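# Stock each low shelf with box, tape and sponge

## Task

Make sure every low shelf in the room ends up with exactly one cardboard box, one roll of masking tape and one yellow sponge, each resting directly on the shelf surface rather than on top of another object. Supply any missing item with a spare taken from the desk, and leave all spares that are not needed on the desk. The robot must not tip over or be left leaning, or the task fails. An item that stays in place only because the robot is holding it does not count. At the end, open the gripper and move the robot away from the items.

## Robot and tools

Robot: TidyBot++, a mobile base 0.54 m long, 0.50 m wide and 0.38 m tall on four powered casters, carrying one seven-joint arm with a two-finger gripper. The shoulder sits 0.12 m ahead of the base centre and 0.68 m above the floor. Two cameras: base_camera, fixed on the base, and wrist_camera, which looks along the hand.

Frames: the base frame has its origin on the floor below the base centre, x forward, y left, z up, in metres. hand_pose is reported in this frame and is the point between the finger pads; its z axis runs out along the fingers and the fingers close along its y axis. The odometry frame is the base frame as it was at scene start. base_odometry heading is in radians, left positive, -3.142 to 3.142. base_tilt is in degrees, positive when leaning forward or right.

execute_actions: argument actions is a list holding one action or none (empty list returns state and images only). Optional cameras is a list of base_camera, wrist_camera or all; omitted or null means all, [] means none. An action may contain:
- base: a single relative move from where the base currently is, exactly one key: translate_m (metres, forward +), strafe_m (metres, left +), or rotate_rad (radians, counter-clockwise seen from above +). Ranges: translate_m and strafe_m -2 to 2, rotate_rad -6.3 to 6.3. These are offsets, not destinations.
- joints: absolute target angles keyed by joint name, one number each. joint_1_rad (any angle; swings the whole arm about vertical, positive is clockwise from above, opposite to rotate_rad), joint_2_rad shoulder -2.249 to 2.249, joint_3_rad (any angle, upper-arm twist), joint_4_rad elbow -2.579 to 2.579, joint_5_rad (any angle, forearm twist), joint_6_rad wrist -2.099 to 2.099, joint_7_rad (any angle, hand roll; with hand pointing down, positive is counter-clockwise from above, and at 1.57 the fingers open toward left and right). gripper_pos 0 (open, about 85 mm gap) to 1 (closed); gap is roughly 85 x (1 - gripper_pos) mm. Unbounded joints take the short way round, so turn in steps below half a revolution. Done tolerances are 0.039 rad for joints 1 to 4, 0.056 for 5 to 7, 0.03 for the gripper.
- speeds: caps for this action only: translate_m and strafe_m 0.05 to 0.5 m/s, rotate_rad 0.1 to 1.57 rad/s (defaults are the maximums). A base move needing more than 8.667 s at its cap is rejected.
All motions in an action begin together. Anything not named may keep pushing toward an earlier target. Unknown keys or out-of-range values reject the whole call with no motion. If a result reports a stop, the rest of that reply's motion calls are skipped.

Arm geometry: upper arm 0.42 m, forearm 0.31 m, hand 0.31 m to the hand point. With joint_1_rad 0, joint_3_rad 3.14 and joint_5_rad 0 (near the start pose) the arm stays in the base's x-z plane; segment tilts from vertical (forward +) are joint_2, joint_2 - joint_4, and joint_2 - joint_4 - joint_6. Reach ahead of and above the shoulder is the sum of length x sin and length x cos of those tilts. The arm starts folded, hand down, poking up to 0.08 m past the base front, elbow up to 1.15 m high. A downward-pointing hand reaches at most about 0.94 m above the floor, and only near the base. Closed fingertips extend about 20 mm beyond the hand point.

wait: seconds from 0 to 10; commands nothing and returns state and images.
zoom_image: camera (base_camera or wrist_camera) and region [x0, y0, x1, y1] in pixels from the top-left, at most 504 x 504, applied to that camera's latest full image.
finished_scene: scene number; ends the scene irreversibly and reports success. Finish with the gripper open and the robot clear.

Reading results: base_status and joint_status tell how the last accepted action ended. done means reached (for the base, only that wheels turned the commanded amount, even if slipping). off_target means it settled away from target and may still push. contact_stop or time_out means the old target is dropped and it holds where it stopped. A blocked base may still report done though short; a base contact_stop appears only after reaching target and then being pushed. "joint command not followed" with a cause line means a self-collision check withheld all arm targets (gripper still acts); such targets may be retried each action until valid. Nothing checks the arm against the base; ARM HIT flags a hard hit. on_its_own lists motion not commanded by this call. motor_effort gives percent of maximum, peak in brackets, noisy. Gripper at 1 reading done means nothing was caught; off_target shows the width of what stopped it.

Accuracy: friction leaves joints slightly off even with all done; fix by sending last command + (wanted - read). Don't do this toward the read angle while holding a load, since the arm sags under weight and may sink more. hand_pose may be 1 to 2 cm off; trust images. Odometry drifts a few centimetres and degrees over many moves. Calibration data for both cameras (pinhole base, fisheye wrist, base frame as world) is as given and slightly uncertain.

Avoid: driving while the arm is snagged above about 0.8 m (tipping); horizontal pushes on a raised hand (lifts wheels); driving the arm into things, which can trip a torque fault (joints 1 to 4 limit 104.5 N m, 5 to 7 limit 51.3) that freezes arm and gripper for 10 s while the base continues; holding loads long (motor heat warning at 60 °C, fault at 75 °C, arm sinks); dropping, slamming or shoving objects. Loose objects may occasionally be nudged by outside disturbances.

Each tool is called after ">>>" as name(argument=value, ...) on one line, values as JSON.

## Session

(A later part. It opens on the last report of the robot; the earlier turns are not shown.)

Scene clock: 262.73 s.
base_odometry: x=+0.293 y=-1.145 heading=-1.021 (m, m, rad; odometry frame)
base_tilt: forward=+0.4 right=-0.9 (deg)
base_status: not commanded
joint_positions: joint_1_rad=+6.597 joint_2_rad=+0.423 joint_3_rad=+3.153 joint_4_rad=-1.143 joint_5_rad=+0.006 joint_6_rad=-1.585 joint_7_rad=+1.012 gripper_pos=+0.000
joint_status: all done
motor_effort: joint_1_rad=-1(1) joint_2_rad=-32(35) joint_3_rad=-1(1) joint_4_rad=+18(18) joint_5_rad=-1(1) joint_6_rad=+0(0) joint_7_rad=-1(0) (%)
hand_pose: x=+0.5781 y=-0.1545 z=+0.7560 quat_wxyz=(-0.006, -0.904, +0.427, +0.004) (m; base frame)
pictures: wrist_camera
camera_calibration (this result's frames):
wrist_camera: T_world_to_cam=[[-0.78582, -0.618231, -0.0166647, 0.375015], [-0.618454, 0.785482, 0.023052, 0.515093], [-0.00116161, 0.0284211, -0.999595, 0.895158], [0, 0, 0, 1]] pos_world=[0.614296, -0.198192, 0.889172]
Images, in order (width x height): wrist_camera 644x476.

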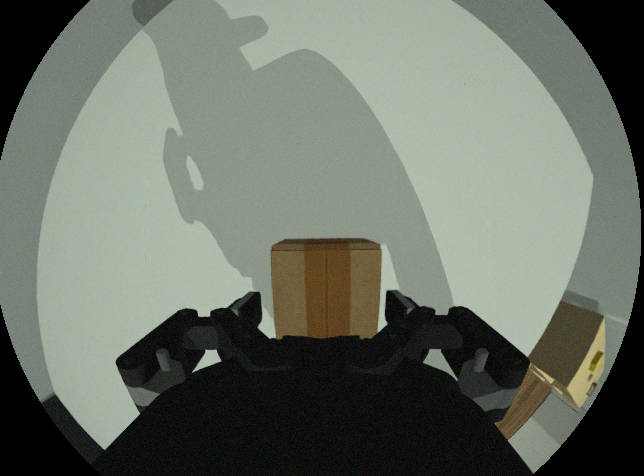

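The box is centered between the fingers, so I'll close the gripper.

>>> execute_actions(actions=[{"joints": {"gripper_pos": 1.0}}], cameras=["wrist_camera"])

Scene clock: 265.50 s.
base_odometry: x=+0.293 y=-1.145 heading=-1.021 (m, m, rad; odometry frame)
base_tilt: forward=+0.4 right=-0.9 (deg)
base_status: not commanded
joint_positions: joint_1_rad=+6.597 joint_2_rad=+0.414 joint_3_rad=+3.153 joint_4_rad=-1.146 joint_5_rad=+0.006 joint_6_rad=-1.584 joint_7_rad=+1.012 gripper_pos=+0.348
joint_status: gripper_pos off_target (ended at +0.348, target +1.000)
motor_effort: joint_1_rad=-1(1) joint_2_rad=-32(35) joint_3_rad=+0(0) joint_4_rad=+19(18) joint_5_rad=-1(1) joint_6_rad=+0(1) joint_7_rad=+0(1) (%)
hand_pose: x=+0.5767 y=-0.1541 z=+0.7592 quat_wxyz=(-0.005, -0.904, +0.427, +0.001) (m; base frame)
pictures: wrist_camera
camera_calibration (this result's frames):
wrist_camera: T_world_to_cam=[[-0.785817, -0.618132, -0.0200942, 0.376838], [-0.618442, 0.785623, 0.0180601, 0.517668], [0.00462294, 0.026619, -0.999635, 0.894743], [0, 0, 0, 1]] pos_world=[0.612137, -0.197573, 0.89264]
Images, in order (width x height): wrist_camera 644x476.

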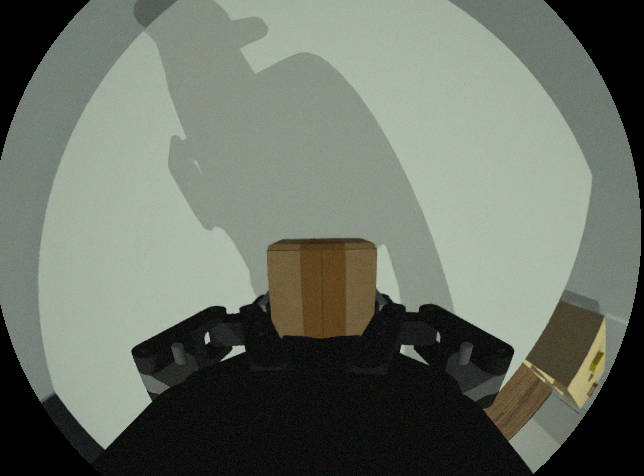

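>>> execute_actions(actions=[{"base": {"translate_m": -0.2}, "joints": {"joint_2_rad": 0.15, "joint_6_rad": -1.8}, "speeds": {"translate_m": 0.25}}], cameras=["wrist_camera"])

Scene clock: 283.73 s.
base_odometry: x=+0.189 y=-0.974 heading=-1.022 (m, m, rad; odometry frame)
base_tilt: forward=+0.3 right=-0.9 (deg)
base_status: done
joint_positions: joint_1_rad=+6.601 joint_2_rad=+0.142 joint_3_rad=+3.153 joint_4_rad=-1.148 joint_5_rad=+0.006 joint_6_rad=-1.786 joint_7_rad=+1.012 gripper_pos=+0.348
joint_status: all done
motor_effort: joint_1_rad=-1(1) joint_2_rad=-22(38) joint_3_rad=+0(1) joint_4_rad=+18(19) joint_5_rad=-1(0) joint_6_rad=+0(1) joint_7_rad=-1(0) (%)
hand_pose: x=+0.4807 y=-0.1236 z=+0.8747 quat_wxyz=(+0.000, -0.902, +0.430, -0.033) (m; base frame)
pictures: wrist_camera
camera_calibration (this result's frames):
wrist_camera: T_world_to_cam=[[-0.786618, -0.614524, -0.0599312, 0.358222], [-0.613473, 0.788859, -0.0367729, 0.478253], [0.0698751, 0.00783995, -0.997525, 0.974281], [0, 0, 0, 1]] pos_world=[0.507102, -0.164777, 1.01092]
Images, in order (width x height): wrist_camera 644x476.

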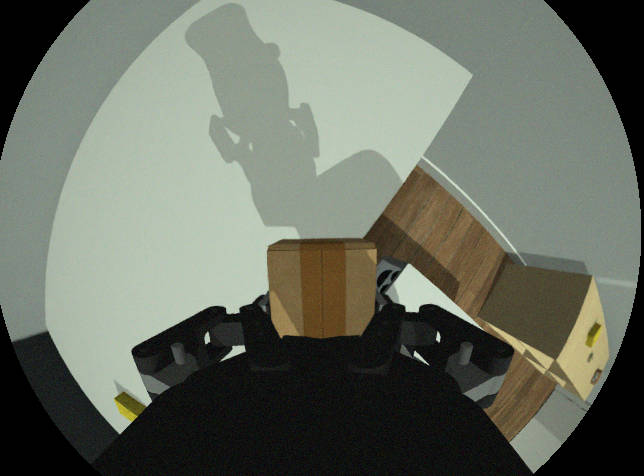

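>>> execute_actions(actions=[{"base": {"translate_m": -2.0}, "joints": {"joint_1_rad": -1.4, "joint_2_rad": -0.2, "joint_4_rad": -1.5, "joint_6_rad": -1.5, "joint_7_rad": 1.59}}])

Scene clock: 292.87 s.
base_odometry: x=-0.853 y=+0.733 heading=-1.022 (m, m, rad; odometry frame)
base_tilt: forward=+0.3 right=-0.9 (deg)
base_status: done
joint_positions: joint_1_rad=+4.892 joint_2_rad=-0.181 joint_3_rad=+3.153 joint_4_rad=-1.482 joint_5_rad=+0.005 joint_6_rad=-1.525 joint_7_rad=+1.555 gripper_pos=+0.348
joint_status: all done
motor_effort: joint_1_rad=-1(1) joint_2_rad=-11(25) joint_3_rad=+0(2) joint_4_rad=+20(20) joint_5_rad=-1(0) joint_6_rad=+3(4) joint_7_rad=+0(0) (%)
hand_pose: x=+0.1811 y=+0.3179 z=+0.8838 quat_wxyz=(+0.100, -0.767, -0.622, -0.122) (m; base frame)
pictures: base_camera, wrist_camera
camera_calibration (this result's frames):
wrist_camera: T_world_to_cam=[[0.97562, -0.216274, -0.0372895, -0.0713906], [-0.217676, -0.931942, -0.290002, 0.645679], [0.0279683, 0.291049, -0.956299, 0.881974], [0, 0, 0, 1]] pos_world=[0.185532, 0.329598, 1.02802]
Images, in order (width x height): base_camera 644x364, wrist_camera 644x476.

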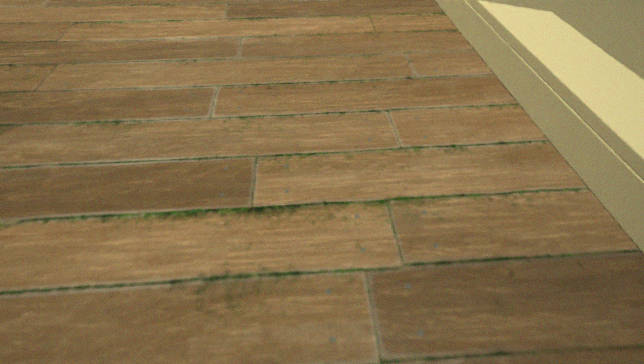

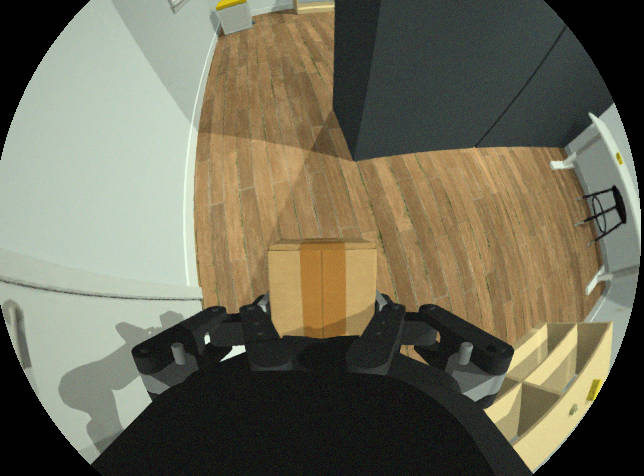

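>>> execute_actions(actions=[{"base": {"strafe_m": 1.8}}], cameras=[])

>>> execute_actions(actions=[{"base": {"rotate_rad": 0.32}, "joints": {"joint_1_rad": -1.05}}])

Scene clock: 300.23 s.
base_odometry: x=+0.682 y=+1.672 heading=-1.022 (m, m, rad; odometry frame)
base_tilt: forward=+0.3 right=-0.9 (deg)
base_status: done
joint_positions: joint_1_rad=+4.892 joint_2_rad=-0.192 joint_3_rad=+3.153 joint_4_rad=-1.485 joint_5_rad=+0.005 joint_6_rad=-1.519 joint_7_rad=+1.555 gripper_pos=+0.348
joint_status: not commanded
motor_effort: joint_1_rad=-1(2) joint_2_rad=-11(14) joint_3_rad=+0(1) joint_4_rad=+20(21) joint_5_rad=-1(2) joint_6_rad=+3(4) joint_7_rad=-1(0) (%)
hand_pose: x=+0.1809 y=+0.3168 z=+0.8864 quat_wxyz=(+0.104, -0.766, -0.622, -0.126) (m; base frame)
pictures: none
No camera images: the call's "cameras" was empty. Leave "cameras" out to get every camera's image.

Scene clock: 301.70 s.
base_odometry: x=+0.682 y=+1.673 heading=-0.702 (m, m, rad; odometry frame)
base_tilt: forward=+0.3 right=-0.9 (deg)
base_status: done
joint_positions: joint_1_rad=+5.224 joint_2_rad=-0.192 joint_3_rad=+3.153 joint_4_rad=-1.485 joint_5_rad=+0.005 joint_6_rad=-1.519 joint_7_rad=+1.555 gripper_pos=+0.348
joint_status: all done
motor_effort: joint_1_rad=-1(1) joint_2_rad=-11(12) joint_3_rad=+0(2) joint_4_rad=+20(20) joint_5_rad=-2(1) joint_6_rad=+3(4) joint_7_rad=-1(0) (%)
hand_pose: x=+0.2808 y=+0.2793 z=+0.8864 quat_wxyz=(+0.082, -0.858, -0.486, -0.142) (m; base frame)
pictures: base_camera, wrist_camera
camera_calibration (this result's frames):
wrist_camera: T_world_to_cam=[[0.852086, -0.522033, -0.0378235, -0.0563227], [-0.507696, -0.806787, -0.302223, 0.689403], [0.127255, 0.276723, -0.952486, 0.865623], [0, 0, 0, 1]] pos_world=[0.287844, 0.287261, 1.03072]
Images, in order (width x height): base_camera 644x364, wrist_camera 644x476.

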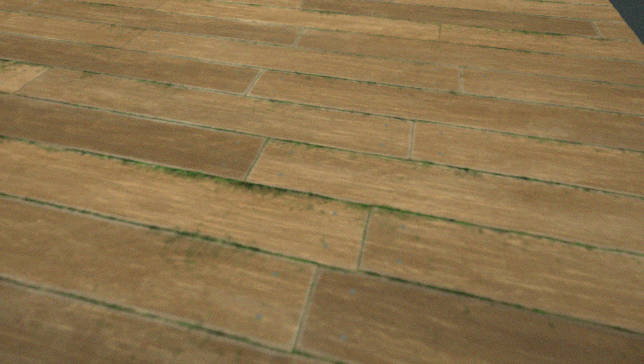

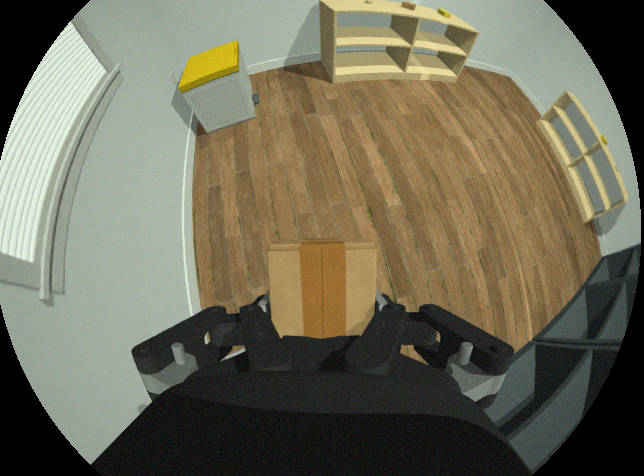

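>>> execute_actions(actions=[{"base": {"translate_m": 2.0}, "joints": {"joint_1_rad": -0.15, "joint_6_rad": -1.35}}])

Scene clock: 308.70 s.
base_odometry: x=+2.211 y=+0.382 heading=-0.702 (m, m, rad; odometry frame)
base_tilt: forward=+0.3 right=-0.9 (deg)
base_status: done
joint_positions: joint_1_rad=+6.123 joint_2_rad=-0.191 joint_3_rad=+3.154 joint_4_rad=-1.486 joint_5_rad=+0.004 joint_6_rad=-1.370 joint_7_rad=+1.555 gripper_pos=+0.348
joint_status: all done
motor_effort: joint_1_rad=-1(1) joint_2_rad=-12(16) joint_3_rad=+0(2) joint_4_rad=+21(21) joint_5_rad=+0(0) joint_6_rad=+4(4) joint_7_rad=-1(0) (%)
hand_pose: x=+0.4803 y=+0.0536 z=+0.9038 quat_wxyz=(+0.018, -0.970, -0.064, -0.235) (m; base frame)
pictures: base_camera, wrist_camera
camera_calibration (this result's frames):
wrist_camera: T_world_to_cam=[[0.127566, -0.990931, -0.0422096, 0.033587], [-0.893521, -0.0963455, -0.438563, 0.884403], [0.430519, 0.0936611, -0.897709, 0.7339], [0, 0, 0, 1]] pos_world=[0.469991, 0.0497528, 1.04811]
Images, in order (width x height): base_camera 644x364, wrist_camera 644x476.

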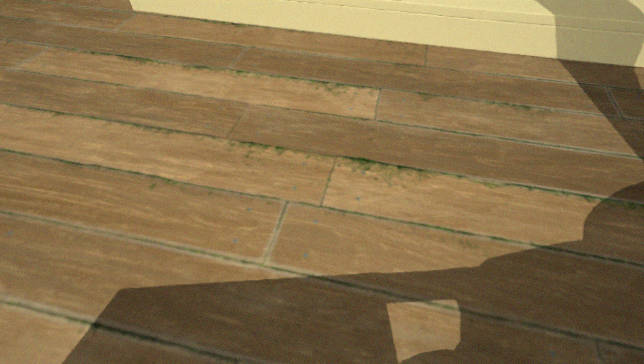

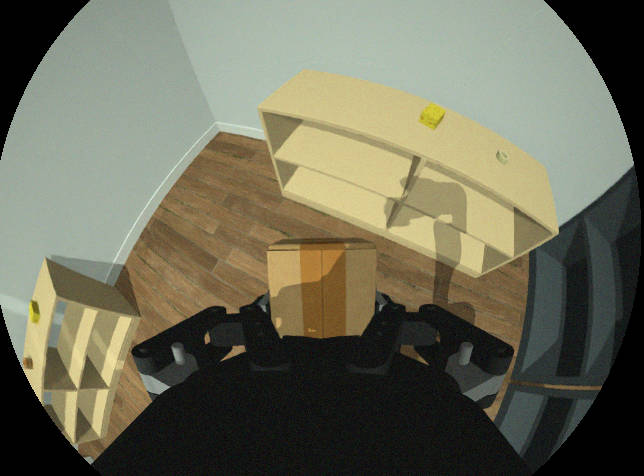

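>>> execute_actions(actions=[{"base": {"translate_m": 0.52}, "joints": {"joint_1_rad": 0.0, "joint_2_rad": 0.505, "joint_4_rad": -1.121, "joint_6_rad": -1.508, "joint_7_rad": 1.24}}])

Scene clock: 327.73 s.
base_odometry: x=+2.608 y=+0.047 heading=-0.701 (m, m, rad; odometry frame)
base_tilt: forward=+0.4 right=-0.9 (deg)
base_status: done
joint_positions: joint_1_rad=+6.271 joint_2_rad=+0.519 joint_3_rad=+3.154 joint_4_rad=-1.144 joint_5_rad=+0.004 joint_6_rad=-1.485 joint_7_rad=+1.275 gripper_pos=+0.348
joint_status: all done
motor_effort: joint_1_rad=-1(1) joint_2_rad=-37(41) joint_3_rad=+0(1) joint_4_rad=+18(22) joint_5_rad=-1(1) joint_6_rad=-1(5) joint_7_rad=-1(0) (%)
hand_pose: x=+0.6387 y=+0.0012 z=+0.7070 quat_wxyz=(-0.005, -0.989, +0.146, +0.002) (m; base frame)
pictures: base_camera, wrist_camera
camera_calibration (this result's frames):
wrist_camera: T_world_to_cam=[[-0.310207, -0.950487, -0.0186318, 0.2161], [-0.950505, 0.30973, 0.0246461, 0.642978], [-0.017655, 0.025355, -0.999523, 0.852272], [0, 0, 0, 1]] pos_world=[0.693237, -0.0153586, 0.840045]
Images, in order (width x height): base_camera 644x364, wrist_camera 644x476.

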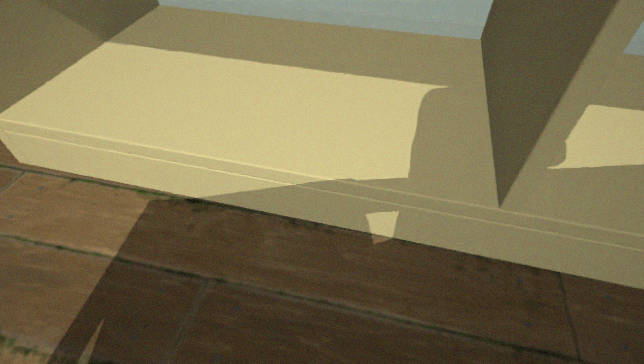

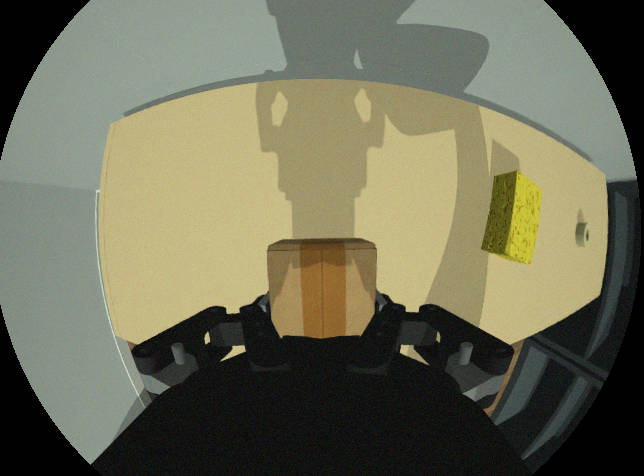

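>>> execute_actions(actions=[{"joints": {"joint_2_rad": 0.612, "joint_6_rad": -1.352}}], cameras=["wrist_camera"])

Scene clock: 332.87 s.
base_odometry: x=+2.608 y=+0.047 heading=-0.701 (m, m, rad; odometry frame)
base_tilt: forward=+0.4 right=-0.9 (deg)
base_status: not commanded
joint_positions: joint_1_rad=+6.271 joint_2_rad=+0.620 joint_3_rad=+3.154 joint_4_rad=-1.143 joint_5_rad=+0.004 joint_6_rad=-1.368 joint_7_rad=+1.275 gripper_pos=+0.348
joint_status: all done
motor_effort: joint_1_rad=-1(1) joint_2_rad=-40(44) joint_3_rad=+0(0) joint_4_rad=+18(19) joint_5_rad=-1(1) joint_6_rad=+0(1) joint_7_rad=-1(0) (%)
hand_pose: x=+0.6754 y=+0.0013 z=+0.6526 quat_wxyz=(-0.005, -0.989, +0.146, -0.006) (m; base frame)
pictures: wrist_camera
camera_calibration (this result's frames):
wrist_camera: T_world_to_cam=[[-0.308678, -0.950892, -0.0228307, 0.228279], [-0.951166, 0.308558, 0.0087099, 0.690023], [-0.00123758, 0.0244043, -0.999701, 0.787547], [0, 0, 0, 1]] pos_world=[0.727766, -0.0150627, 0.786514]
Images, in order (width x height): wrist_camera 644x476.

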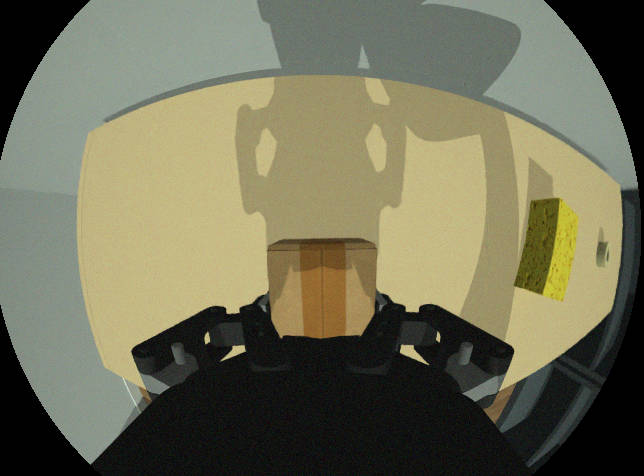

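>>> execute_actions(actions=[{"joints": {"joint_2_rad": 0.645}}], cameras=[])

Scene clock: 334.07 s.
base_odometry: x=+2.608 y=+0.047 heading=-0.701 (m, m, rad; odometry frame)
base_tilt: forward=+0.4 right=-0.9 (deg)
base_status: not commanded
joint_positions: joint_1_rad=+6.271 joint_2_rad=+0.630 joint_3_rad=+3.154 joint_4_rad=-1.139 joint_5_rad=+0.004 joint_6_rad=-1.368 joint_7_rad=+1.275 gripper_pos=+0.348
joint_status: all done
motor_effort: joint_1_rad=-1(1) joint_2_rad=-40(39) joint_3_rad=+0(0) joint_4_rad=+18(18) joint_5_rad=-1(1) joint_6_rad=+0(1) joint_7_rad=-1(1) (%)
hand_pose: x=+0.6765 y=+0.0013 z=+0.6481 quat_wxyz=(-0.005, -0.989, +0.146, -0.003) (m; base frame)
pictures: none
No camera images: the call's "cameras" was empty. Leave "cameras" out to get every camera's image.

>>> execute_actions(actions=[{"joints": {"gripper_pos": 0.0}}], cameras=["wrist_camera"])

Scene clock: 336.30 s.
base_odometry: x=+2.608 y=+0.047 heading=-0.701 (m, m, rad; odometry frame)
base_tilt: forward=+0.4 right=-0.9 (deg)
base_status: not commanded
joint_positions: joint_1_rad=+6.271 joint_2_rad=+0.631 joint_3_rad=+3.154 joint_4_rad=-1.139 joint_5_rad=+0.004 joint_6_rad=-1.368 joint_7_rad=+1.275 gripper_pos=+0.000
joint_status: all done
motor_effort: joint_1_rad=-1(0) joint_2_rad=-39(39) joint_3_rad=+0(0) joint_4_rad=+18(18) joint_5_rad=-1(1) joint_6_rad=+0(1) joint_7_rad=+0(0) (%)
hand_pose: x=+0.6766 y=+0.0013 z=+0.6477 quat_wxyz=(-0.005, -0.989, +0.146, -0.002) (m; base frame)
pictures: wrist_camera
camera_calibration (this result's frames):
wrist_camera: T_world_to_cam=[[-0.308827, -0.950895, -0.0205827, 0.227177], [-0.951083, 0.308559, 0.0152249, 0.686933], [-0.0081263, 0.0242777, -0.999672, 0.787338], [0, 0, 0, 1]] pos_world=[0.729887, -0.0150527, 0.781297]
Images, in order (width x height): wrist_camera 644x476.

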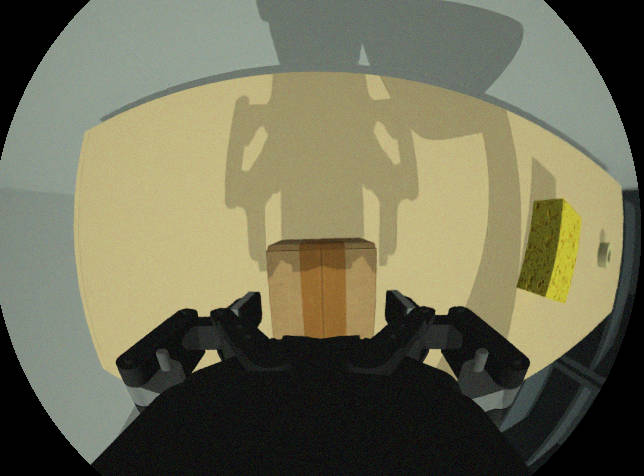

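>>> execute_actions(actions=[{"joints": {"joint_2_rad": 0.45}}], cameras=[])

>>> execute_actions(actions=[{"base": {"translate_m": -0.5}, "joints": {"joint_1_rad": -0.75, "joint_2_rad": -0.2, "joint_4_rad": -1.4, "joint_7_rad": 1.59}}])

Scene clock: 343.03 s.
base_odometry: x=+2.608 y=+0.047 heading=-0.701 (m, m, rad; odometry frame)
base_tilt: forward=+0.4 right=-0.9 (deg)
base_status: not commanded
joint_positions: joint_1_rad=+6.271 joint_2_rad=+0.445 joint_3_rad=+3.154 joint_4_rad=-1.134 joint_5_rad=+0.004 joint_6_rad=-1.368 joint_7_rad=+1.275 gripper_pos=+0.000
joint_status: all done
motor_effort: joint_1_rad=-1(0) joint_2_rad=-35(43) joint_3_rad=+0(1) joint_4_rad=+19(19) joint_5_rad=-2(1) joint_6_rad=+2(2) joint_7_rad=-1(0) (%)
hand_pose: x=+0.6748 y=+0.0013 z=+0.7538 quat_wxyz=(+0.010, -0.985, +0.146, -0.097) (m; base frame)
pictures: none
No camera images: the call's "cameras" was empty. Leave "cameras" out to get every camera's image.

Scene clock: 345.53 s.
base_odometry: x=+2.226 y=+0.370 heading=-0.702 (m, m, rad; odometry frame)
base_tilt: forward=+0.3 right=-0.9 (deg)
base_status: done
joint_positions: joint_1_rad=+5.542 joint_2_rad=-0.208 joint_3_rad=+3.154 joint_4_rad=-1.377 joint_5_rad=+0.004 joint_6_rad=-1.367 joint_7_rad=+1.555 gripper_pos=+0.000
joint_status: all done
motor_effort: joint_1_rad=-1(3) joint_2_rad=-11(39) joint_3_rad=+0(2) joint_4_rad=+20(20) joint_5_rad=-1(0) joint_6_rad=+5(6) joint_7_rad=+0(1) (%)
hand_pose: x=+0.4024 y=+0.2526 z=+0.9606 quat_wxyz=(+0.108, -0.895, -0.333, -0.278) (m; base frame)
pictures: base_camera, wrist_camera
camera_calibration (this result's frames):
wrist_camera: T_world_to_cam=[[0.654804, -0.754462, -0.044927, -0.0261053], [-0.646266, -0.528097, -0.550867, 0.976316], [0.391882, 0.389745, -0.833383, 0.678779], [0, 0, 0, 1]] pos_world=[0.382052, 0.231343, 1.10233]
Images, in order (width x height): base_camera 644x364, wrist_camera 644x476.

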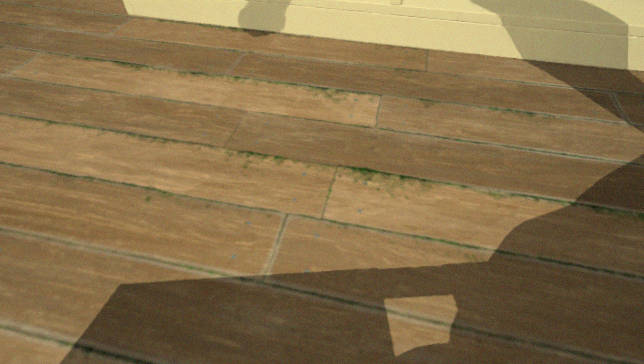

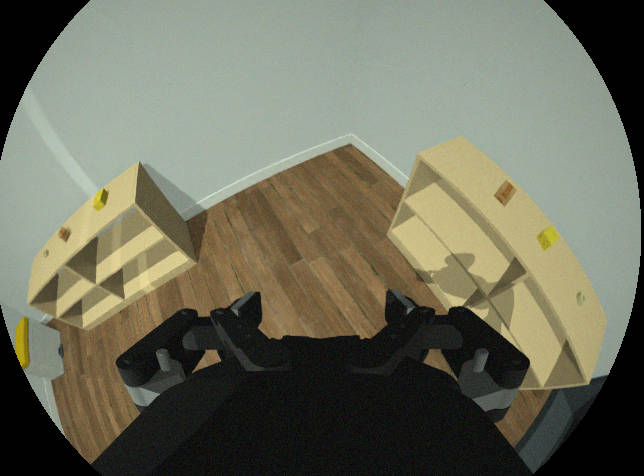

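>>> zoom_image(camera="wrist_camera", region=[20, 155, 160, 310])

Region (20, 155, 160, 310) of wrist_camera's 644x476 image, scaled by 3.252; it fills the left 455 columns of this view, and the rest is white.

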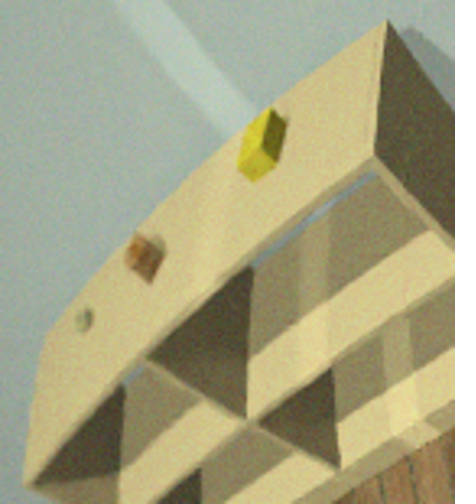

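All three shelves now hold a box, a tape roll and a sponge, and the spare sponge is still on the desk. I'm ending scene 1.

>>> finished_scene(scene=1)

The scene is finished: the task was done.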